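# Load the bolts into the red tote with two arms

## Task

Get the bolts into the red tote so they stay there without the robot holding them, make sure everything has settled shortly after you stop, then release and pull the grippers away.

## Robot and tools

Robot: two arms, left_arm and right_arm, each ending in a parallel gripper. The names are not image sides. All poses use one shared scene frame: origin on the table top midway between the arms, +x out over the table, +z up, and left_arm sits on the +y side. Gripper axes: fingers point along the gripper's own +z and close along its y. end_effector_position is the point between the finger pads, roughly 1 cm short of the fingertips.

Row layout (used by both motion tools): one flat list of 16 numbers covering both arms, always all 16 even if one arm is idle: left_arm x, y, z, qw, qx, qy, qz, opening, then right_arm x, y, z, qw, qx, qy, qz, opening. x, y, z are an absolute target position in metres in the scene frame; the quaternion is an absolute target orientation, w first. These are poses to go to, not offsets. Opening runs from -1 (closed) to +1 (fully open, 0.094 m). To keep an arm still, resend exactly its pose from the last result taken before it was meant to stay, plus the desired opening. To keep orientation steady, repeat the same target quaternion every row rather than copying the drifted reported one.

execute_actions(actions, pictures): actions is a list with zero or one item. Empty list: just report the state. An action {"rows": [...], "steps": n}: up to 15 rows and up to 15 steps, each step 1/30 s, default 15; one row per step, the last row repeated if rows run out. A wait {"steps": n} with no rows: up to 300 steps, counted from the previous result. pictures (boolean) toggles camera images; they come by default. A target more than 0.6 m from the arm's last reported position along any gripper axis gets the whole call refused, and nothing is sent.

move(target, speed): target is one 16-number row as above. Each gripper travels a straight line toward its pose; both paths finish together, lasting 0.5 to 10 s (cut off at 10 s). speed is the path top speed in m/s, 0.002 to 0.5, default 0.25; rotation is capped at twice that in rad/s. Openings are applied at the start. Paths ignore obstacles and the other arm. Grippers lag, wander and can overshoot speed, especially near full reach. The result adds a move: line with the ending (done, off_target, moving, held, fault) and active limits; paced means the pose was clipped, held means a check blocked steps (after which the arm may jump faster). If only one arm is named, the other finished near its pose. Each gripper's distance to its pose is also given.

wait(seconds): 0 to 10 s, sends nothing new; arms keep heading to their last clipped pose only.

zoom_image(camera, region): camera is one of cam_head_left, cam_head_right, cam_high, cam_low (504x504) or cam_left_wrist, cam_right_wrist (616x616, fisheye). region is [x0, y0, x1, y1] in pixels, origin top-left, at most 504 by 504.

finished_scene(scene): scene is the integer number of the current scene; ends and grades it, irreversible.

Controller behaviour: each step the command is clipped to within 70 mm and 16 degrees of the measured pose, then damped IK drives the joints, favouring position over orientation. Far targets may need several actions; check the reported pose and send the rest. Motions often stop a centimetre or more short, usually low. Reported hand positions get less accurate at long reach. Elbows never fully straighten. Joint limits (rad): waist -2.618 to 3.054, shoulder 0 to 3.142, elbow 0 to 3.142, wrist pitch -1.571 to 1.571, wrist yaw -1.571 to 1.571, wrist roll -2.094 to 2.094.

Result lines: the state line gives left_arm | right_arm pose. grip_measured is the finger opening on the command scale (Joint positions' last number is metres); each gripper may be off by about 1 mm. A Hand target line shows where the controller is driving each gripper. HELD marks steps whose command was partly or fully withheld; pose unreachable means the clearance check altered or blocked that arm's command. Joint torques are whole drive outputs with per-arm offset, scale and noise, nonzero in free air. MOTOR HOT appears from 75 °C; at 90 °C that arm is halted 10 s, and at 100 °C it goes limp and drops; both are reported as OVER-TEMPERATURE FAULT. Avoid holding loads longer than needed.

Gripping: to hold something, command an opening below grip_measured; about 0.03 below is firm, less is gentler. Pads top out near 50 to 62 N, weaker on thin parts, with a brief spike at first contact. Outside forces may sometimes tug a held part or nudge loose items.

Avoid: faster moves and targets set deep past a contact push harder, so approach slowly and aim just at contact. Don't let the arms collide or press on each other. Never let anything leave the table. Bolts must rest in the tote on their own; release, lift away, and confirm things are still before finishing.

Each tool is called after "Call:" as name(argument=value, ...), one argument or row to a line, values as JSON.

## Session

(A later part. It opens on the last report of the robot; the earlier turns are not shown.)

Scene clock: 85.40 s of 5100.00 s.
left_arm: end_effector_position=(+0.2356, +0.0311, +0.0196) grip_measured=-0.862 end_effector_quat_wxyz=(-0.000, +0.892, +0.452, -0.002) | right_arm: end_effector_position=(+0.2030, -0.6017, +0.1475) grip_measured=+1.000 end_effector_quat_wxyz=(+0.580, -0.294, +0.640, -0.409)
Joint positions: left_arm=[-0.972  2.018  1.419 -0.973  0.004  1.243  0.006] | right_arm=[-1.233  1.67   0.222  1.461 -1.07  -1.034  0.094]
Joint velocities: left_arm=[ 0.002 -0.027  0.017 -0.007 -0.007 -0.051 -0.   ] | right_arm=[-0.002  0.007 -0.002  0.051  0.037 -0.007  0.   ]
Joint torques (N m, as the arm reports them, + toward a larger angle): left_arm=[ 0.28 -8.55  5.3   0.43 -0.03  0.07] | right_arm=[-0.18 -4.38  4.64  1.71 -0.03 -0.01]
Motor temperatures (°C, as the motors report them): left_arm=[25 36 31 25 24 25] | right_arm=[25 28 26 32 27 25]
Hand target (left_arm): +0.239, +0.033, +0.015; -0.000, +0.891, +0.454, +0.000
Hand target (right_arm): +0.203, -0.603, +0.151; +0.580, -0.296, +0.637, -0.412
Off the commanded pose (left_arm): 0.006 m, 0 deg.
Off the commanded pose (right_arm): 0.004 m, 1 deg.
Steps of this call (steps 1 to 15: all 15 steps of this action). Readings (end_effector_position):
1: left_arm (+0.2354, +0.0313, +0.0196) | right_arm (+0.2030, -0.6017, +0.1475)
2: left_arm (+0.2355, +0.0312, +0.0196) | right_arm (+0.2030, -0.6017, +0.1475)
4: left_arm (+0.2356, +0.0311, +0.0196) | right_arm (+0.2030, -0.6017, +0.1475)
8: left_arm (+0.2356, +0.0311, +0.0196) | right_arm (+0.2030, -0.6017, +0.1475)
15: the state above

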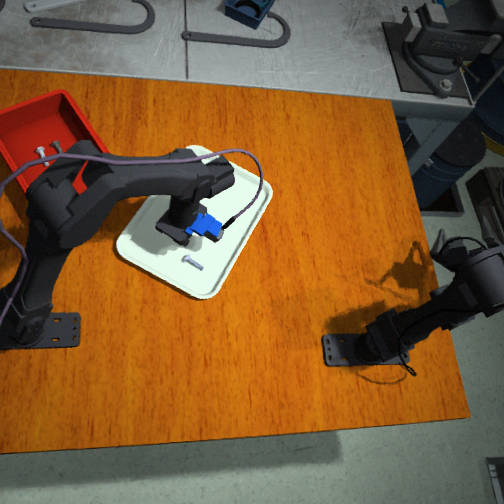

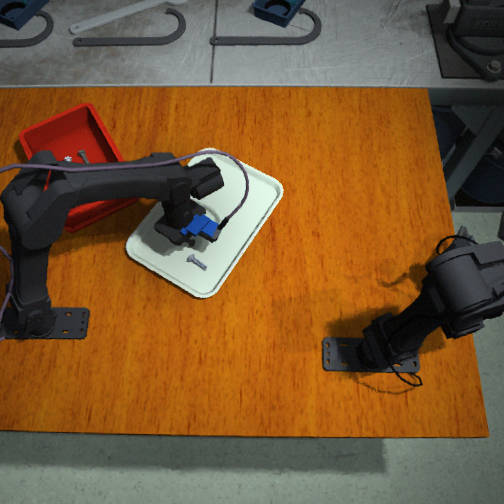

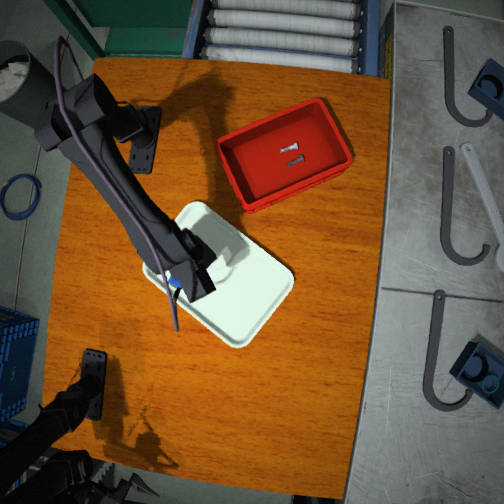

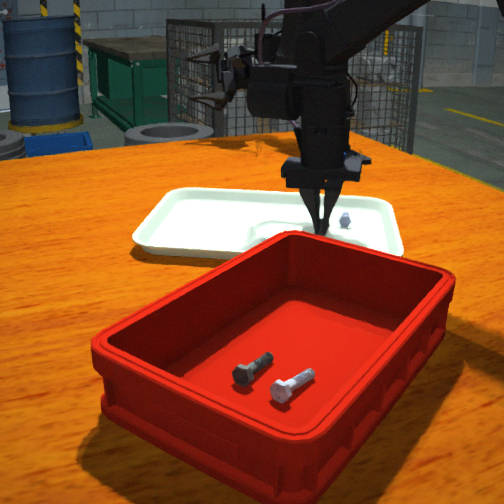

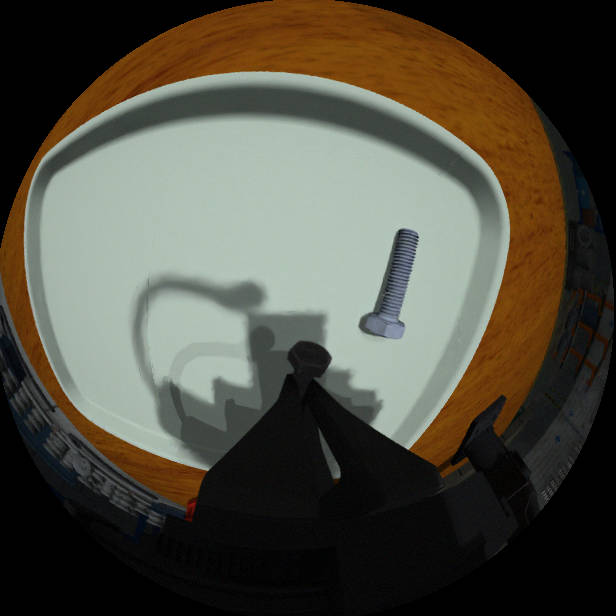

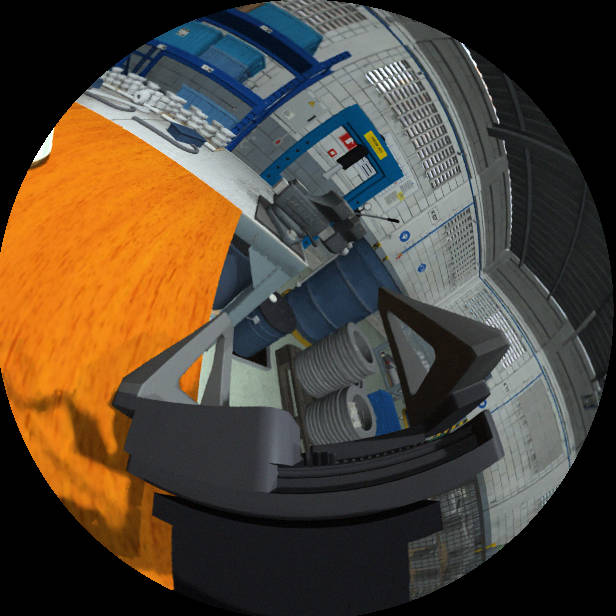

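Call:
move(
  target=[0.25,0.08,0.145,0,0.707,0.707,0,-0.89,0.203,-0.603,0.151,0.58,-0.296,0.637,-0.412,1],
  speed=0.3,
)

Call:
move(
  target=[0.362,0.305,0.14,0,-0.087,0.996,0,-0.89,0.203,-0.603,0.151,0.58,-0.296,0.637,-0.412,1],
  speed=0.35,
)

Call:
move(
  target=[0.364,0.305,0.022,0,-0.087,0.996,0,-0.89,0.203,-0.603,0.151,0.58,-0.296,0.637,-0.412,1],
  speed=0.12,
)

Call:
execute_actions(
  actions=[
    {"rows":[[0.364,0.305,0.022,0,-0.087,0.996,0,-0.5,0.203,-0.603,0.151,0.58,-0.296,0.637,-0.412,1]],"steps":10},
  ],
  pictures=false,
)

Call:
move(
  target=[0.36,0.295,0.15,0,0.15,0.989,0,-0.5,0.203,-0.603,0.151,0.58,-0.296,0.637,-0.412,1],
)

Call:
move(
  target=[0.21,0.08,0.13,0,0.8,0.6,0,-0.2,0.203,-0.603,0.151,0.58,-0.296,0.637,-0.412,1],
  speed=0.35,
)

Call:
move(
  target=[0.172,0.004,0.05,0,0.891,0.454,0,-0.2,0.203,-0.603,0.151,0.58,-0.296,0.637,-0.412,1],
  speed=0.15,
)

Scene clock: 100.53 s of 5100.00 s.
left_arm: end_effector_position=(+0.2460, +0.0798, +0.1291) grip_measured=-0.862 end_effector_quat_wxyz=(-0.017, +0.712, +0.702, -0.001) | right_arm: end_effector_position=(+0.2030, -0.6017, +0.1475) grip_measured=+1.000 end_effector_quat_wxyz=(+0.580, -0.294, +0.640, -0.409)
Joint positions: left_arm=[-0.864  1.856  1.638 -1.386  0.004  0.733  0.006] | right_arm=[-1.233  1.67   0.222  1.461 -1.07  -1.034  0.094]
Joint velocities: left_arm=[ 0.002 -0.002  0.012  0.081 -0.051 -0.037  0.   ] | right_arm=[-0.007  0.007  0.012 -0.022  0.007  0.081  0.   ]
Joint torques (N m, as the arm reports them, + toward a larger angle): left_arm=[ 0.51 -9.53  9.22 -0.04 -0.03 -0.04] | right_arm=[-0.14 -4.39  4.55  1.72 -0.04  0.01]
Motor temperatures (°C, as the motors report them): left_arm=[25 36 31 25 24 25] | right_arm=[25 28 26 32 27 25]
Hand target (left_arm): +0.249, +0.081, +0.144; +0.000, +0.707, +0.707, +0.001
Hand target (right_arm): +0.203, -0.603, +0.151; +0.580, -0.296, +0.637, -0.412
Off the commanded pose (left_arm): 0.016 m, 2 deg.
Off the commanded pose (right_arm): 0.004 m, 1 deg.
After step 90, 10.40 s passed at rest.
move: off_target (left_arm)

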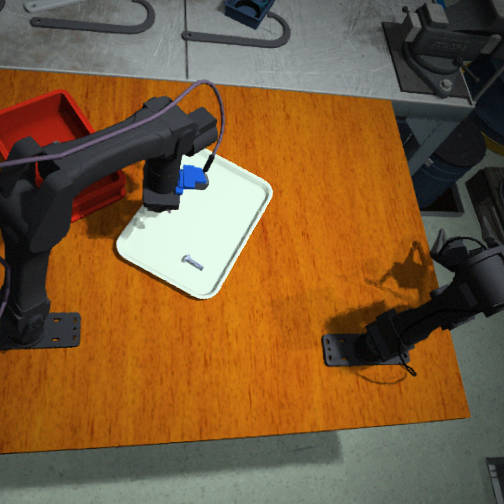

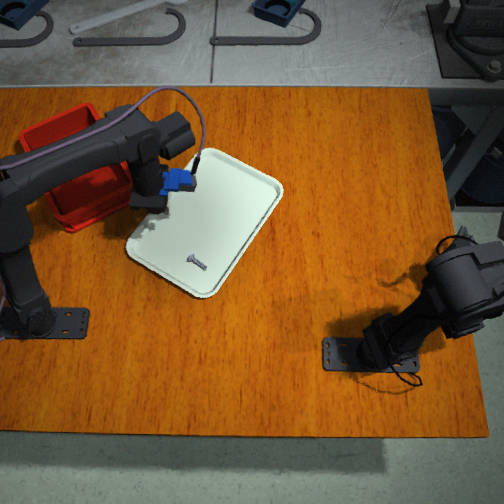

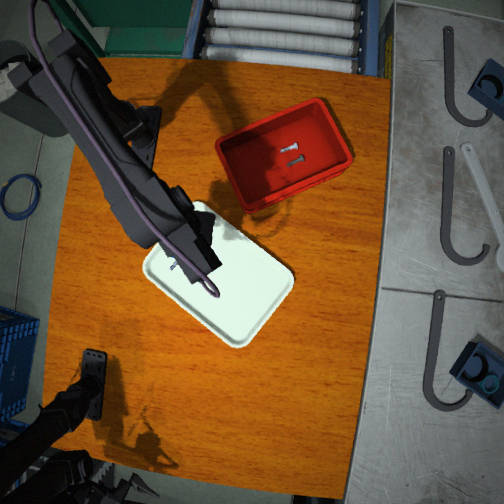

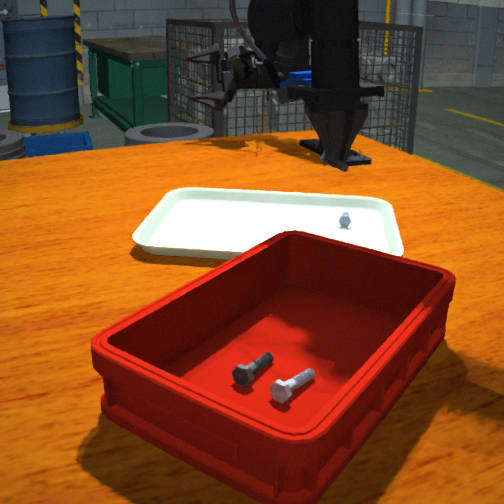

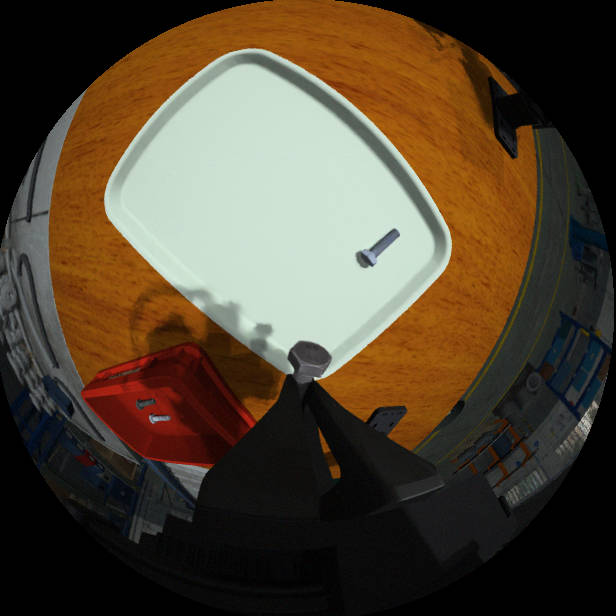

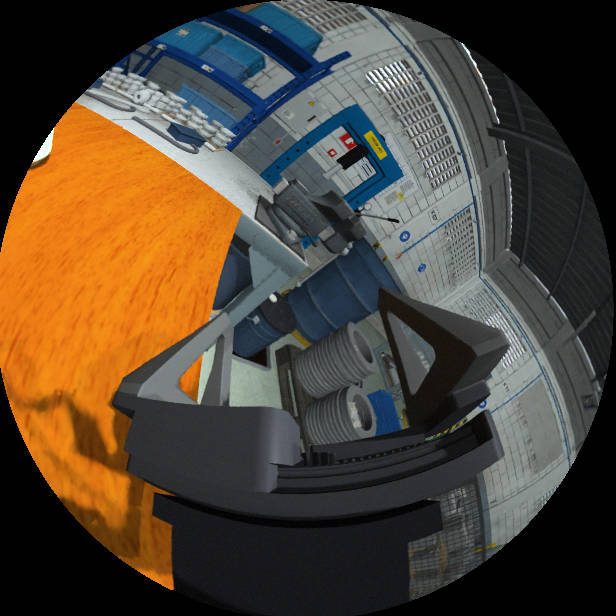

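Scene clock: 103.60 s of 5100.00 s.
left_arm: end_effector_position=(+0.3538, +0.3063, +0.1354) grip_measured=-0.862 end_effector_quat_wxyz=(-0.008, -0.082, +0.997, +0.005) | right_arm: end_effector_position=(+0.2030, -0.6017, +0.1475) grip_measured=+1.000 end_effector_quat_wxyz=(+0.580, -0.294, +0.640, -0.409)
Joint positions: left_arm=[-0.102  1.817  1.613 -1.384 -0.006 -0.252  0.007] | right_arm=[-1.233  1.67   0.222  1.461 -1.07  -1.034  0.094]
Joint velocities: left_arm=[ 0.002  0.002  0.002 -0.051 -0.007  0.007  0.   ] | right_arm=[-0.017 -0.017  0.027  0.022 -0.051 -0.095  0.   ]
Joint torques (N m, as the arm reports them, + toward a larger angle): left_arm=[ 0.34 -6.91  9.21  0.2  -0.1   0.01] | right_arm=[-0.16 -4.42  4.6   1.71 -0.05  0.01]
Motor temperatures (°C, as the motors report them): left_arm=[25 36 31 25 24 25] | right_arm=[25 28 26 32 27 25]
Hand target (left_arm): +0.361, +0.309, +0.140; +0.003, -0.087, +0.996, +0.008
Hand target (right_arm): +0.203, -0.603, +0.151; +0.580, -0.296, +0.637, -0.412
Off the commanded pose (left_arm): 0.010 m, 1 deg.
Off the commanded pose (right_arm): 0.004 m, 1 deg.
move: done

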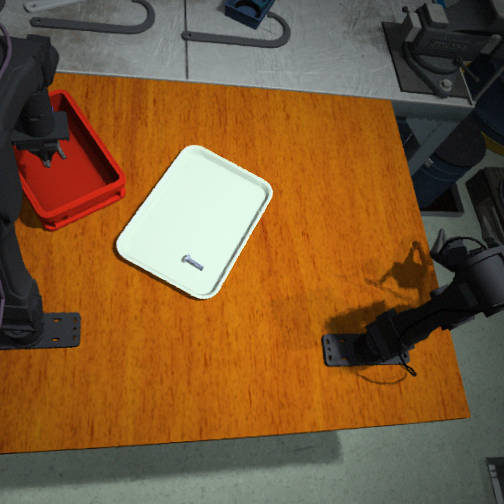

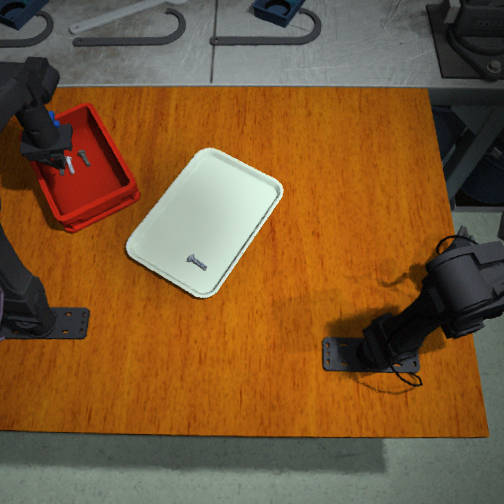

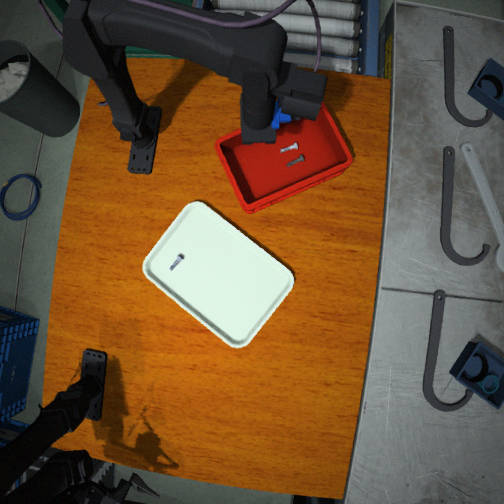

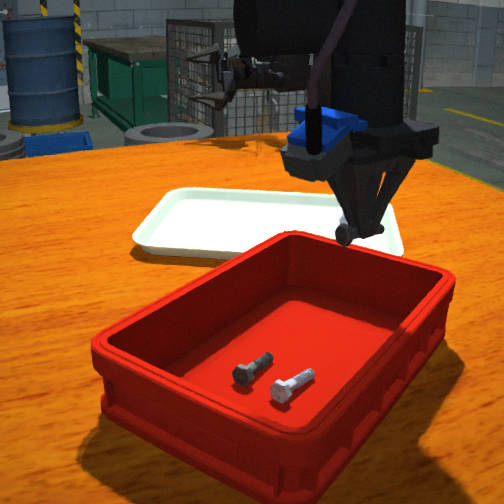

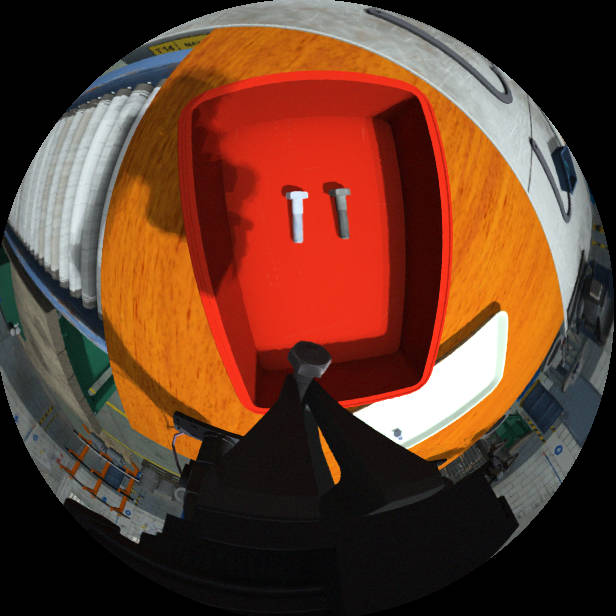

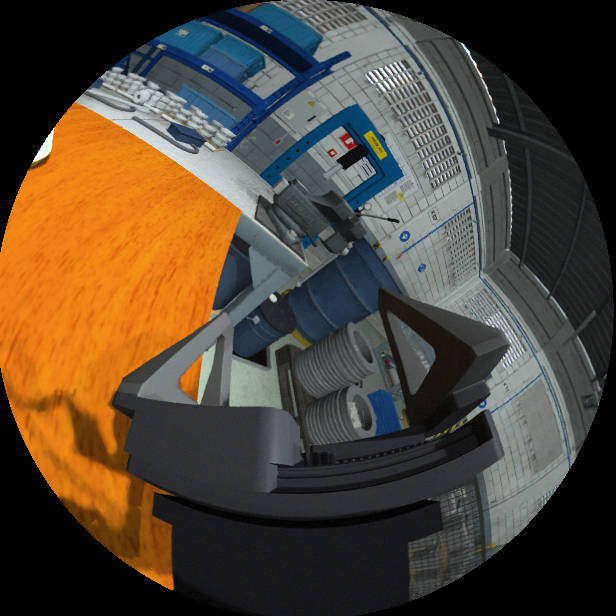

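Scene clock: 104.97 s of 5100.00 s.
left_arm: end_effector_position=(+0.3562, +0.3061, +0.0252) grip_measured=-0.862 end_effector_quat_wxyz=(-0.017, -0.083, +0.996, +0.006) | right_arm: end_effector_position=(+0.2030, -0.6017, +0.1475) grip_measured=+1.000 end_effector_quat_wxyz=(+0.580, -0.294, +0.640, -0.409)
Joint positions: left_arm=[-0.102  1.915  1.294 -0.985 -0.006 -0.256  0.007] | right_arm=[-1.233  1.67   0.222  1.461 -1.07  -1.034  0.094]
Joint velocities: left_arm=[ 0.007  0.022 -0.007  0.007  0.007 -0.022 -0.001] | right_arm=[-0.002 -0.017 -0.017 -0.037  0.037  0.022  0.   ]
Joint torques (N m, as the arm reports them, + toward a larger angle): left_arm=[ 0.09 -7.71  5.47  0.57  0.05 -0.04] | right_arm=[-0.12 -4.44  4.58  1.7  -0.04  0.  ]
Motor temperatures (°C, as the motors report them): left_arm=[25 35 31 25 24 25] | right_arm=[25 28 26 32 27 25]
Hand target (left_arm): +0.365, +0.305, +0.022; -0.000, -0.087, +0.996, +0.000
Hand target (right_arm): +0.203, -0.603, +0.151; +0.580, -0.296, +0.637, -0.412
Off the commanded pose (left_arm): 0.009 m, 2 deg.
Off the commanded pose (right_arm): 0.004 m, 1 deg.
move: done

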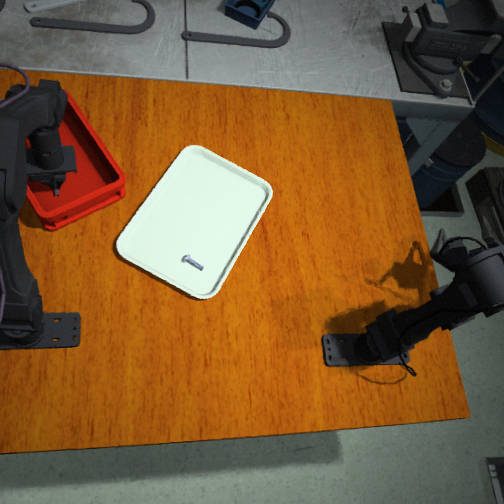

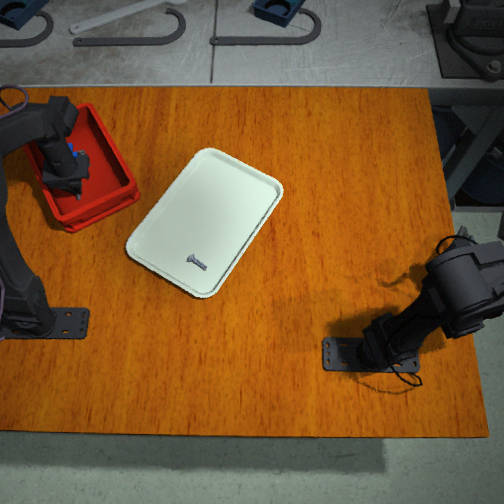

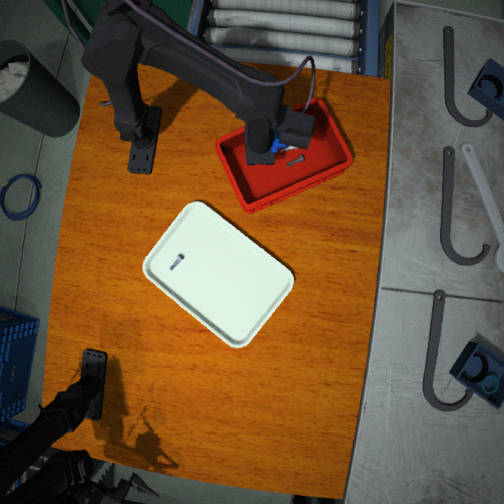

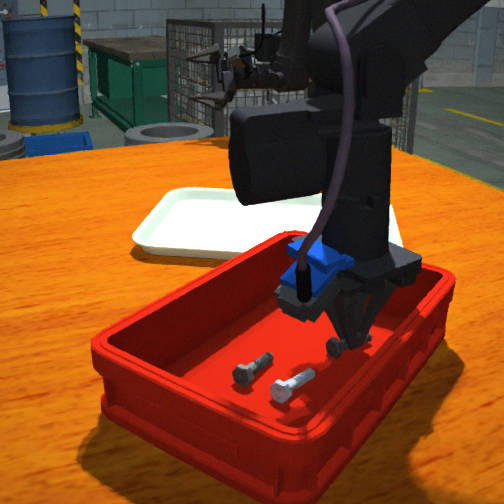

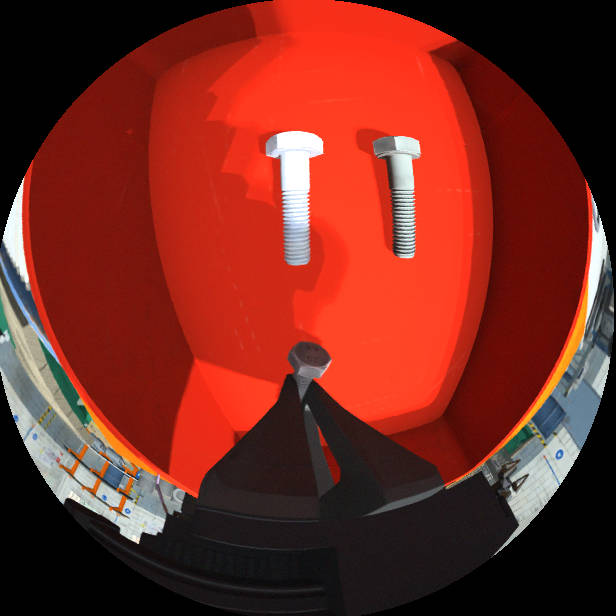

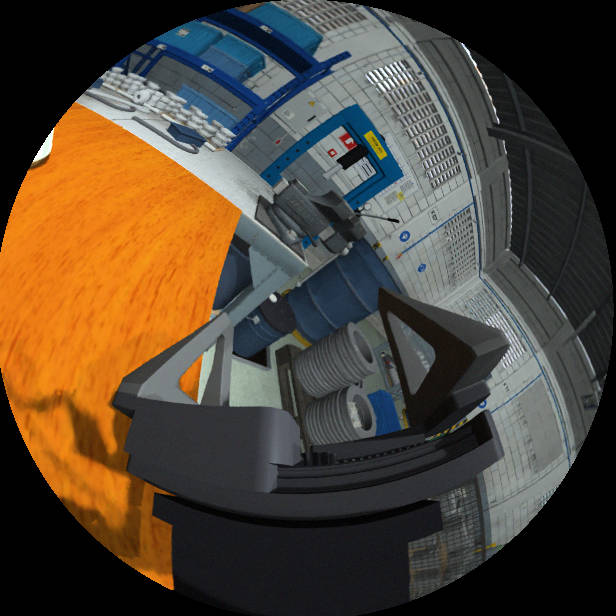

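Scene clock: 105.30 s of 5100.00 s.
left_arm: end_effector_position=(+0.3625, +0.3056, +0.0251) grip_measured=-0.503 end_effector_quat_wxyz=(-0.004, -0.083, +0.996, +0.004) | right_arm: end_effector_position=(+0.2030, -0.6017, +0.1475) grip_measured=+1.000 end_effector_quat_wxyz=(+0.580, -0.294, +0.640, -0.409)
Joint positions: left_arm=[-0.102  1.915  1.294 -0.96  -0.006 -0.256  0.023] | right_arm=[-1.233  1.67   0.222  1.461 -1.07  -1.034  0.094]
Joint velocities: left_arm=[ 0.007  0.007 -0.007  0.066 -0.022 -0.066 -0.   ] | right_arm=[-0.002 -0.002  0.007 -0.066  0.066 -0.007  0.   ]
Joint torques (N m, as the arm reports them, + toward a larger angle): left_arm=[ 0.34 -7.94  5.11  0.43  0.04 -0.01] | right_arm=[-0.26 -4.31  4.57  1.74 -0.05  0.  ]
Motor temperatures (°C, as the motors report them): left_arm=[25 35 31 25 24 25] | right_arm=[25 28 26 32 27 25]
Hand target (left_arm): +0.364, +0.305, +0.022; -0.000, -0.087, +0.996, +0.000
Hand target (right_arm): +0.203, -0.603, +0.151; +0.580, -0.296, +0.637, -0.412
Off the commanded pose (left_arm): 0.003 m, 1 deg.
Off the commanded pose (right_arm): 0.004 m, 1 deg.
Steps of this call (steps 1 to 10: all 10 steps of this action). Readings (end_effector_position):
1: left_arm (+0.3566, +0.3061, +0.0252) | right_arm (+0.2030, -0.6017, +0.1475)
2: left_arm (+0.3577, +0.3060, +0.0252) | right_arm (+0.2030, -0.6017, +0.1475)
4: left_arm (+0.3598, +0.3058, +0.0251) | right_arm (+0.2030, -0.6017, +0.1475)
8: left_arm (+0.3620, +0.3056, +0.0251) | right_arm (+0.2030, -0.6017, +0.1475)
10: the state above

Scene clock: 107.17 s of 5100.00 s.
left_arm: end_effector_position=(+0.3586, +0.2995, +0.1348) grip_measured=-0.503 end_effector_quat_wxyz=(-0.016, +0.142, +0.990, +0.003) | right_arm: end_effector_position=(+0.2030, -0.6017, +0.1475) grip_measured=+1.000 end_effector_quat_wxyz=(+0.580, -0.294, +0.640, -0.409)
Joint positions: left_arm=[-0.121  1.854  1.657 -1.407 -0.006  0.178  0.023] | right_arm=[-1.233  1.67   0.222  1.461 -1.07  -1.034  0.094]
Joint velocities: left_arm=[ 0.002 -0.012 -0.007  0.007 -0.051 -0.007 -0.001] | right_arm=[ 0.002  0.002 -0.002  0.051 -0.022 -0.037  0.   ]
Joint torques (N m, as the arm reports them, + toward a larger angle): left_arm=[-0.61 -9.86  9.27 -0.06  0.04  0.04] | right_arm=[-0.25 -4.37  4.6   1.71 -0.04  0.03]
Motor temperatures (°C, as the motors report them): left_arm=[25 36 31 25 24 25] | right_arm=[25 28 26 32 27 25]
Hand target (left_arm): +0.359, +0.295, +0.150; +0.000, +0.150, +0.989, -0.000
Hand target (right_arm): +0.203, -0.603, +0.151; +0.580, -0.296, +0.637, -0.412
Off the commanded pose (left_arm): 0.016 m, 2 deg.
Off the commanded pose (right_arm): 0.004 m, 1 deg.
move: off_target (left_arm)

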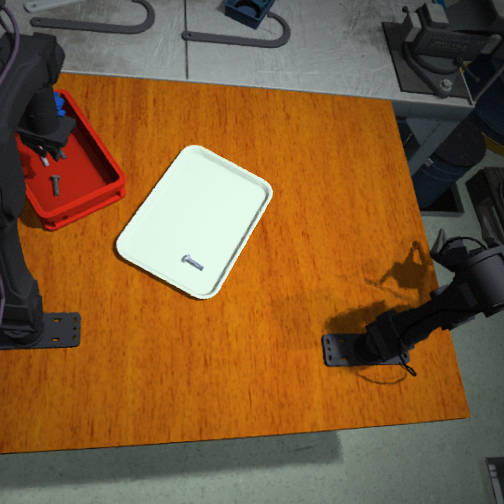

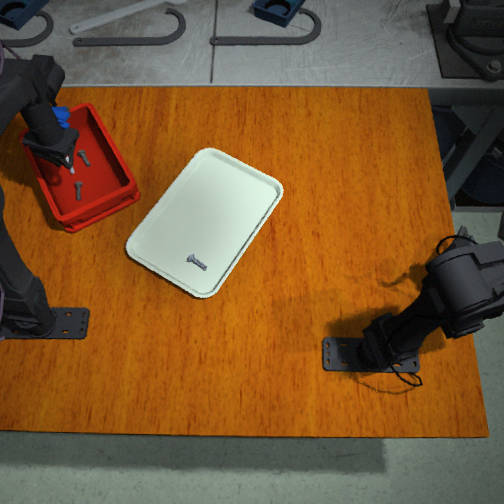

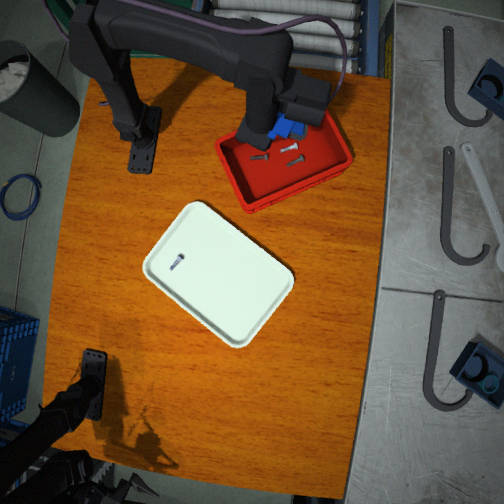

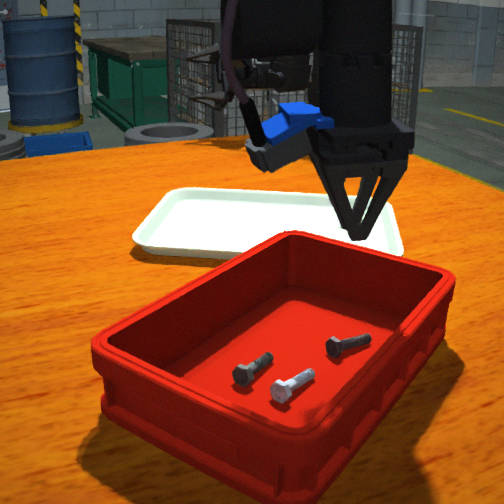

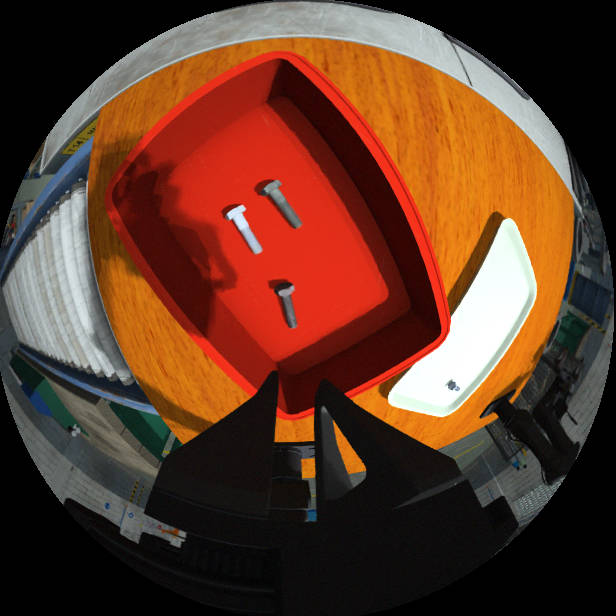

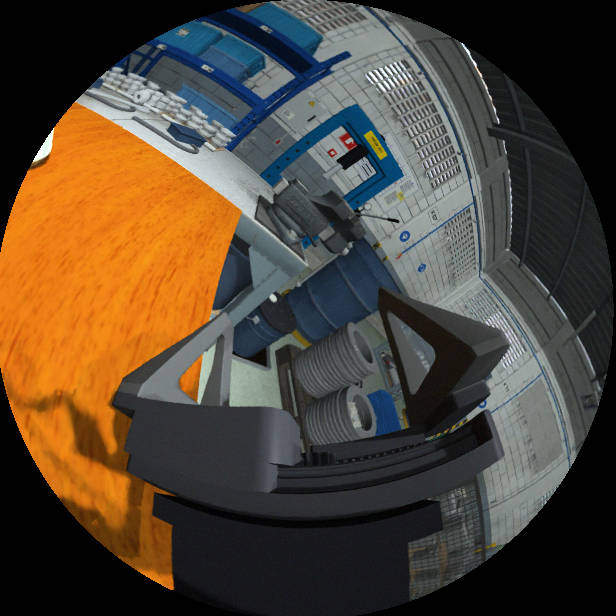

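Scene clock: 109.93 s of 5100.00 s.
left_arm: end_effector_position=(+0.2064, +0.0862, +0.1297) grip_measured=-0.203 end_effector_quat_wxyz=(-0.005, +0.797, +0.604, -0.002) | right_arm: end_effector_position=(+0.2030, -0.6017, +0.1475) grip_measured=+1.000 end_effector_quat_wxyz=(+0.580, -0.294, +0.640, -0.409)
Joint positions: left_arm=[-0.946  1.718  1.471 -1.335  0.005  0.91   0.037] | right_arm=[-1.233  1.67   0.222  1.461 -1.07  -1.034  0.094]
Joint velocities: left_arm=[-0.007  0.002 -0.002  0.007 -0.022  0.022 -0.   ] | right_arm=[-0.002 -0.002  0.007  0.022  0.051  0.095  0.   ]
Joint torques (N m, as the arm reports them, + toward a larger angle): left_arm=[-0.17 -4.99  8.91  0.39  0.07  0.11] | right_arm=[-0.16 -4.38  4.56  1.72 -0.06  0.  ]
Motor temperatures (°C, as the motors report them): left_arm=[25 35 31 25 24 25] | right_arm=[25 28 26 32 27 25]
Hand target (left_arm): +0.210, +0.076, +0.130; +0.005, +0.800, +0.600, -0.008
Hand target (right_arm): +0.203, -0.603, +0.151; +0.580, -0.296, +0.637, -0.412
Off the commanded pose (left_arm): 0.007 m, 1 deg.
Off the commanded pose (right_arm): 0.004 m, 1 deg.
move: done

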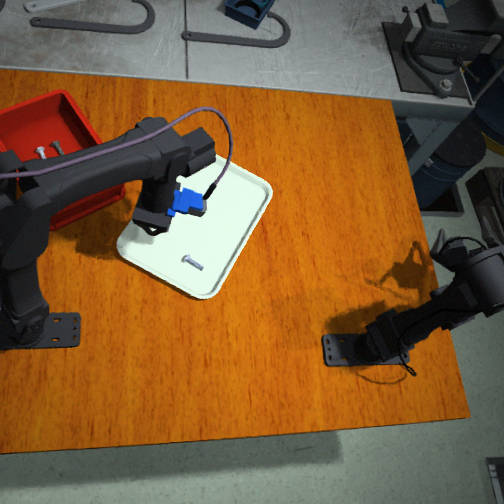

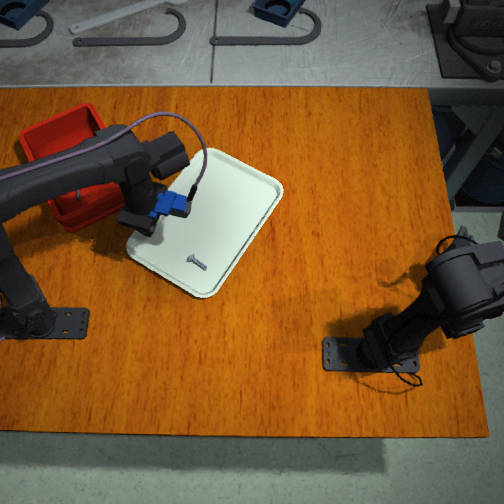

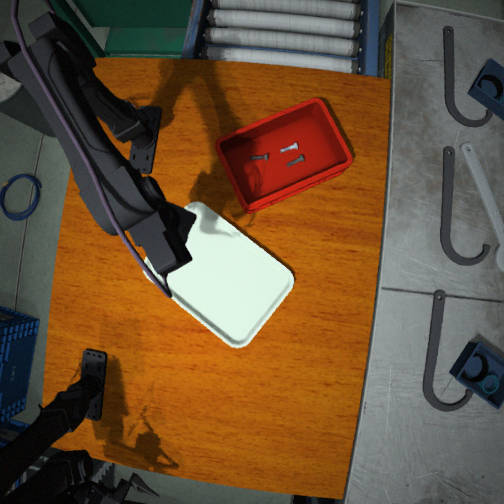

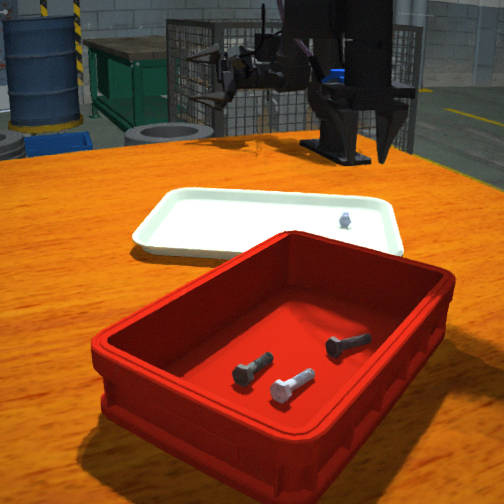

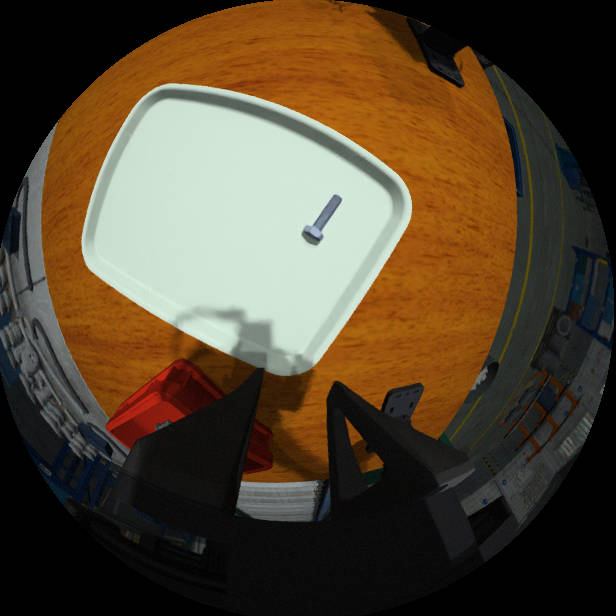

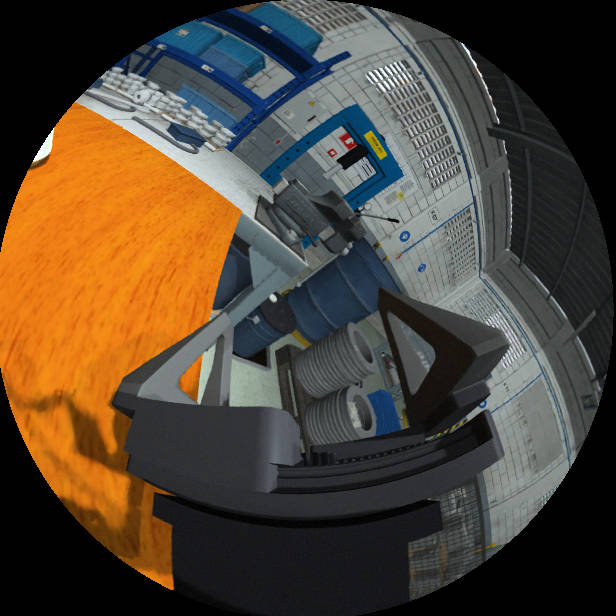

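Scene clock: 111.57 s of 5100.00 s.
left_arm: end_effector_position=(+0.1705, +0.0107, +0.0489) grip_measured=-0.203 end_effector_quat_wxyz=(-0.013, +0.888, +0.459, -0.002) | right_arm: end_effector_position=(+0.2030, -0.6017, +0.1475) grip_measured=+1.000 end_effector_quat_wxyz=(+0.580, -0.294, +0.640, -0.409)
Joint positions: left_arm=[-1.156  1.952  1.446 -1.089  0.005  1.045  0.037] | right_arm=[-1.233  1.67   0.222  1.461 -1.07  -1.034  0.094]
Joint velocities: left_arm=[-0.017  0.002 -0.012 -0.037 -0.022  0.051  0.001] | right_arm=[ 0.007  0.007 -0.017  0.037  0.007  0.007  0.   ]
Joint torques (N m, as the arm reports them, + toward a larger angle): left_arm=[-0.31 -8.18  7.76  0.37 -0.01  0.08] | right_arm=[-0.22 -4.4   4.64  1.72 -0.04  0.  ]
Motor temperatures (°C, as the motors report them): left_arm=[25 35 31 25 24 25] | right_arm=[25 28 26 32 27 25]
Hand target (left_arm): +0.172, +0.003, +0.050; +0.000, +0.891, +0.454, -0.002
Hand target (right_arm): +0.203, -0.603, +0.151; +0.580, -0.296, +0.637, -0.412
Off the commanded pose (left_arm): 0.007 m, 2 deg.
Off the commanded pose (right_arm): 0.004 m, 1 deg.
move: done

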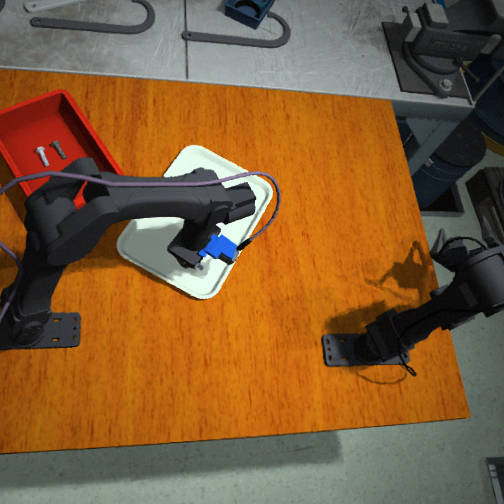

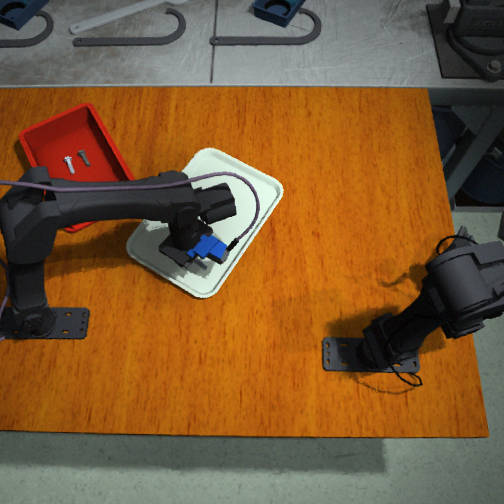

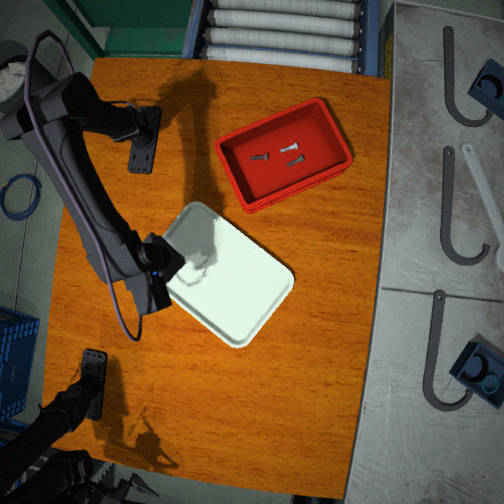

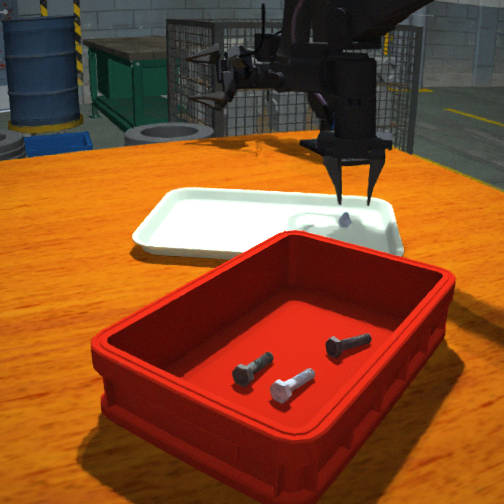

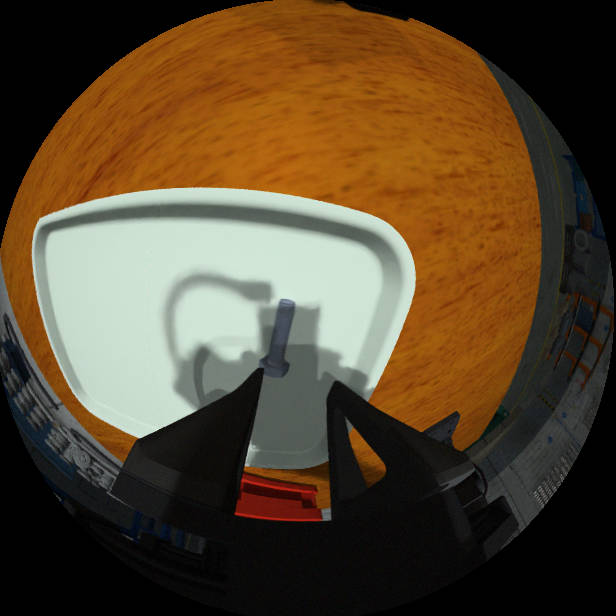

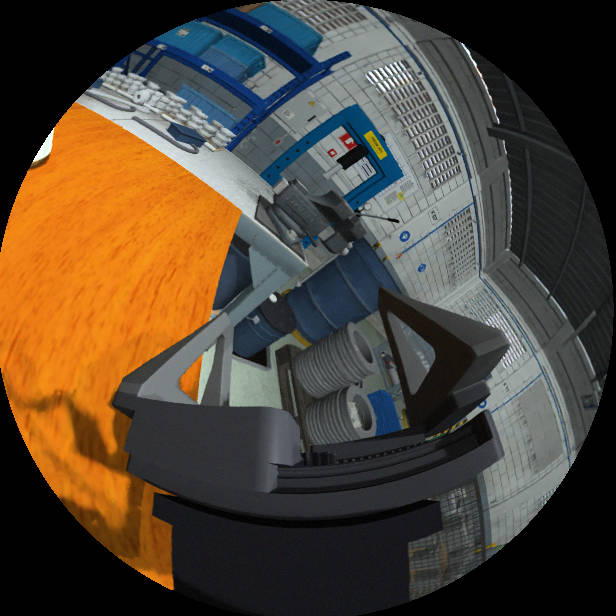

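Call:
move(
  target=[0.174,-0.008,0.015,0,0.891,0.454,0,-0.2,0.203,-0.603,0.151,0.58,-0.296,0.637,-0.412,1],
  speed=0.05,
)

Scene clock: 125.87 s of 5100.00 s.
left_arm: end_effector_position=(+0.1758, -0.0060, +0.0199) grip_measured=-0.203 end_effector_quat_wxyz=(-0.002, +0.890, +0.456, -0.002) | right_arm: end_effector_position=(+0.2030, -0.6017, +0.1475) grip_measured=+1.000 end_effector_quat_wxyz=(+0.580, -0.294, +0.640, -0.409)
Joint positions: left_arm=[-1.162  2.03   1.437 -0.982  0.005  1.046  0.037] | right_arm=[-1.233  1.67   0.222  1.461 -1.07  -1.034  0.094]
Joint velocities: left_arm=[-0.027  0.002 -0.002  0.037 -0.022 -0.051  0.001] | right_arm=[-0.027 -0.007 -0.017  0.007 -0.051 -0.022  0.   ]
Joint torques (N m, as the arm reports them, + toward a larger angle): left_arm=[-0.34 -8.39  5.24  0.36 -0.06 -0.07] | right_arm=[-0.2  -4.45  4.64  1.72 -0.04  0.  ]
Motor temperatures (°C, as the motors report them): left_arm=[25 35 31 25 24 25] | right_arm=[25 28 26 32 27 25]
Hand target (left_arm): +0.174, -0.008, +0.015; -0.000, +0.891, +0.454, -0.000
Hand target (right_arm): +0.203, -0.603, +0.151; +0.580, -0.296, +0.637, -0.412
Off the commanded pose (left_arm): 0.006 m, 0 deg.
Off the commanded pose (right_arm): 0.004 m, 1 deg.
After step 90, 10.17 s passed at rest.
move: done

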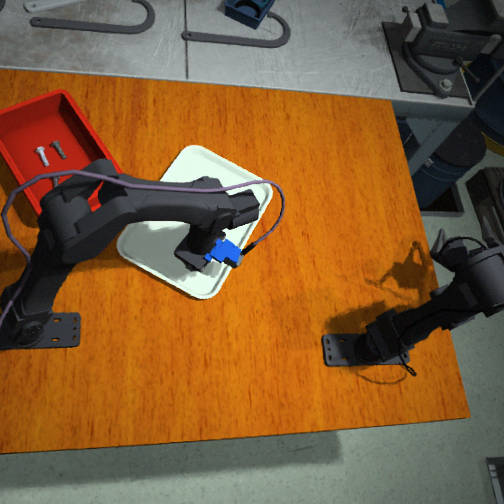

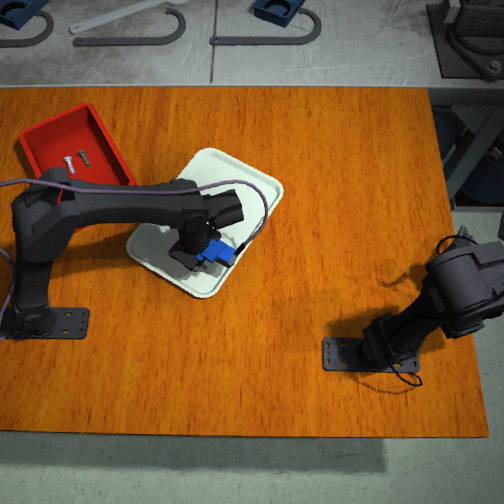

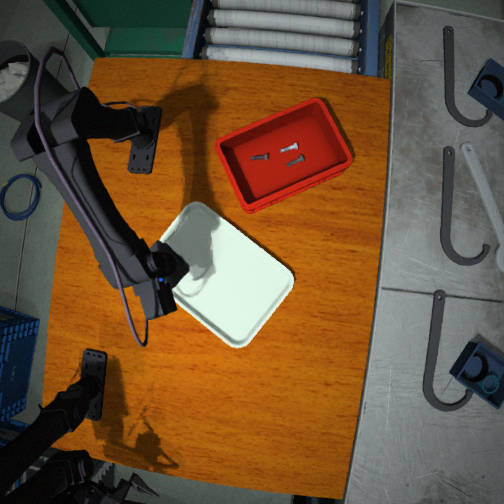

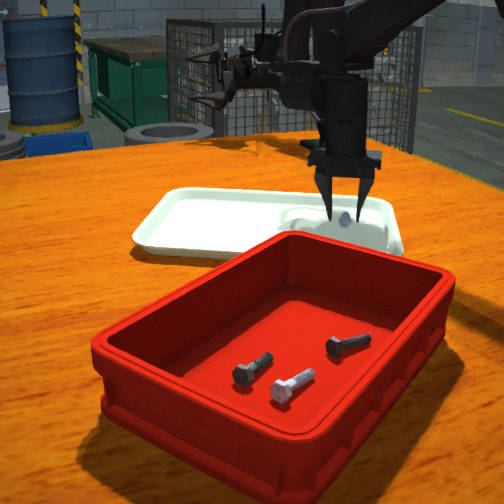

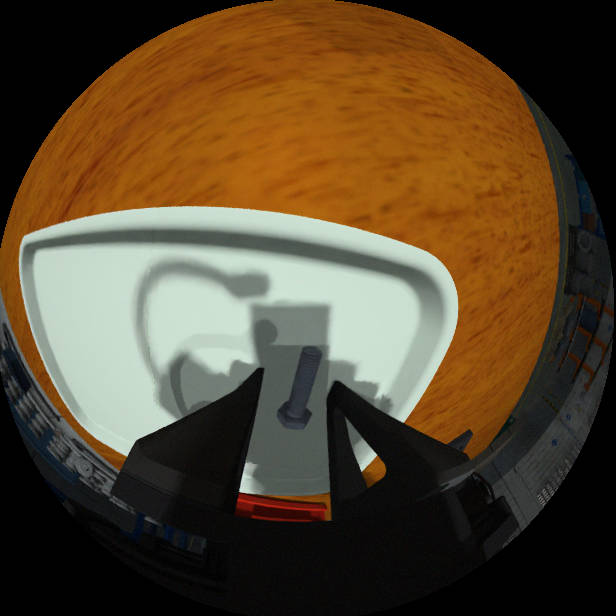

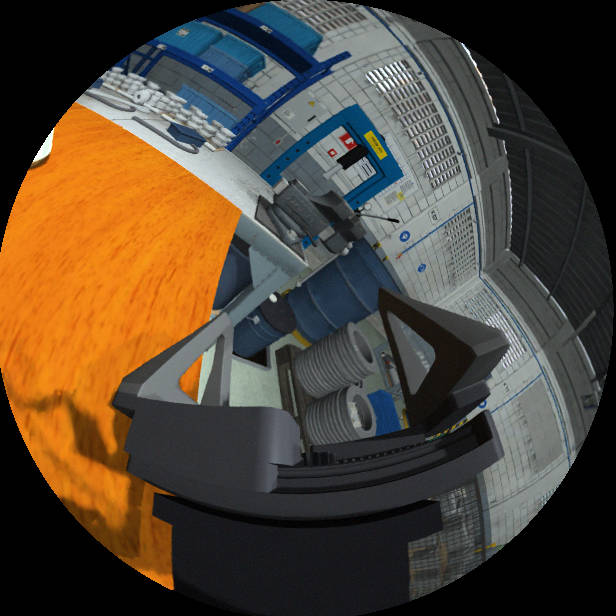

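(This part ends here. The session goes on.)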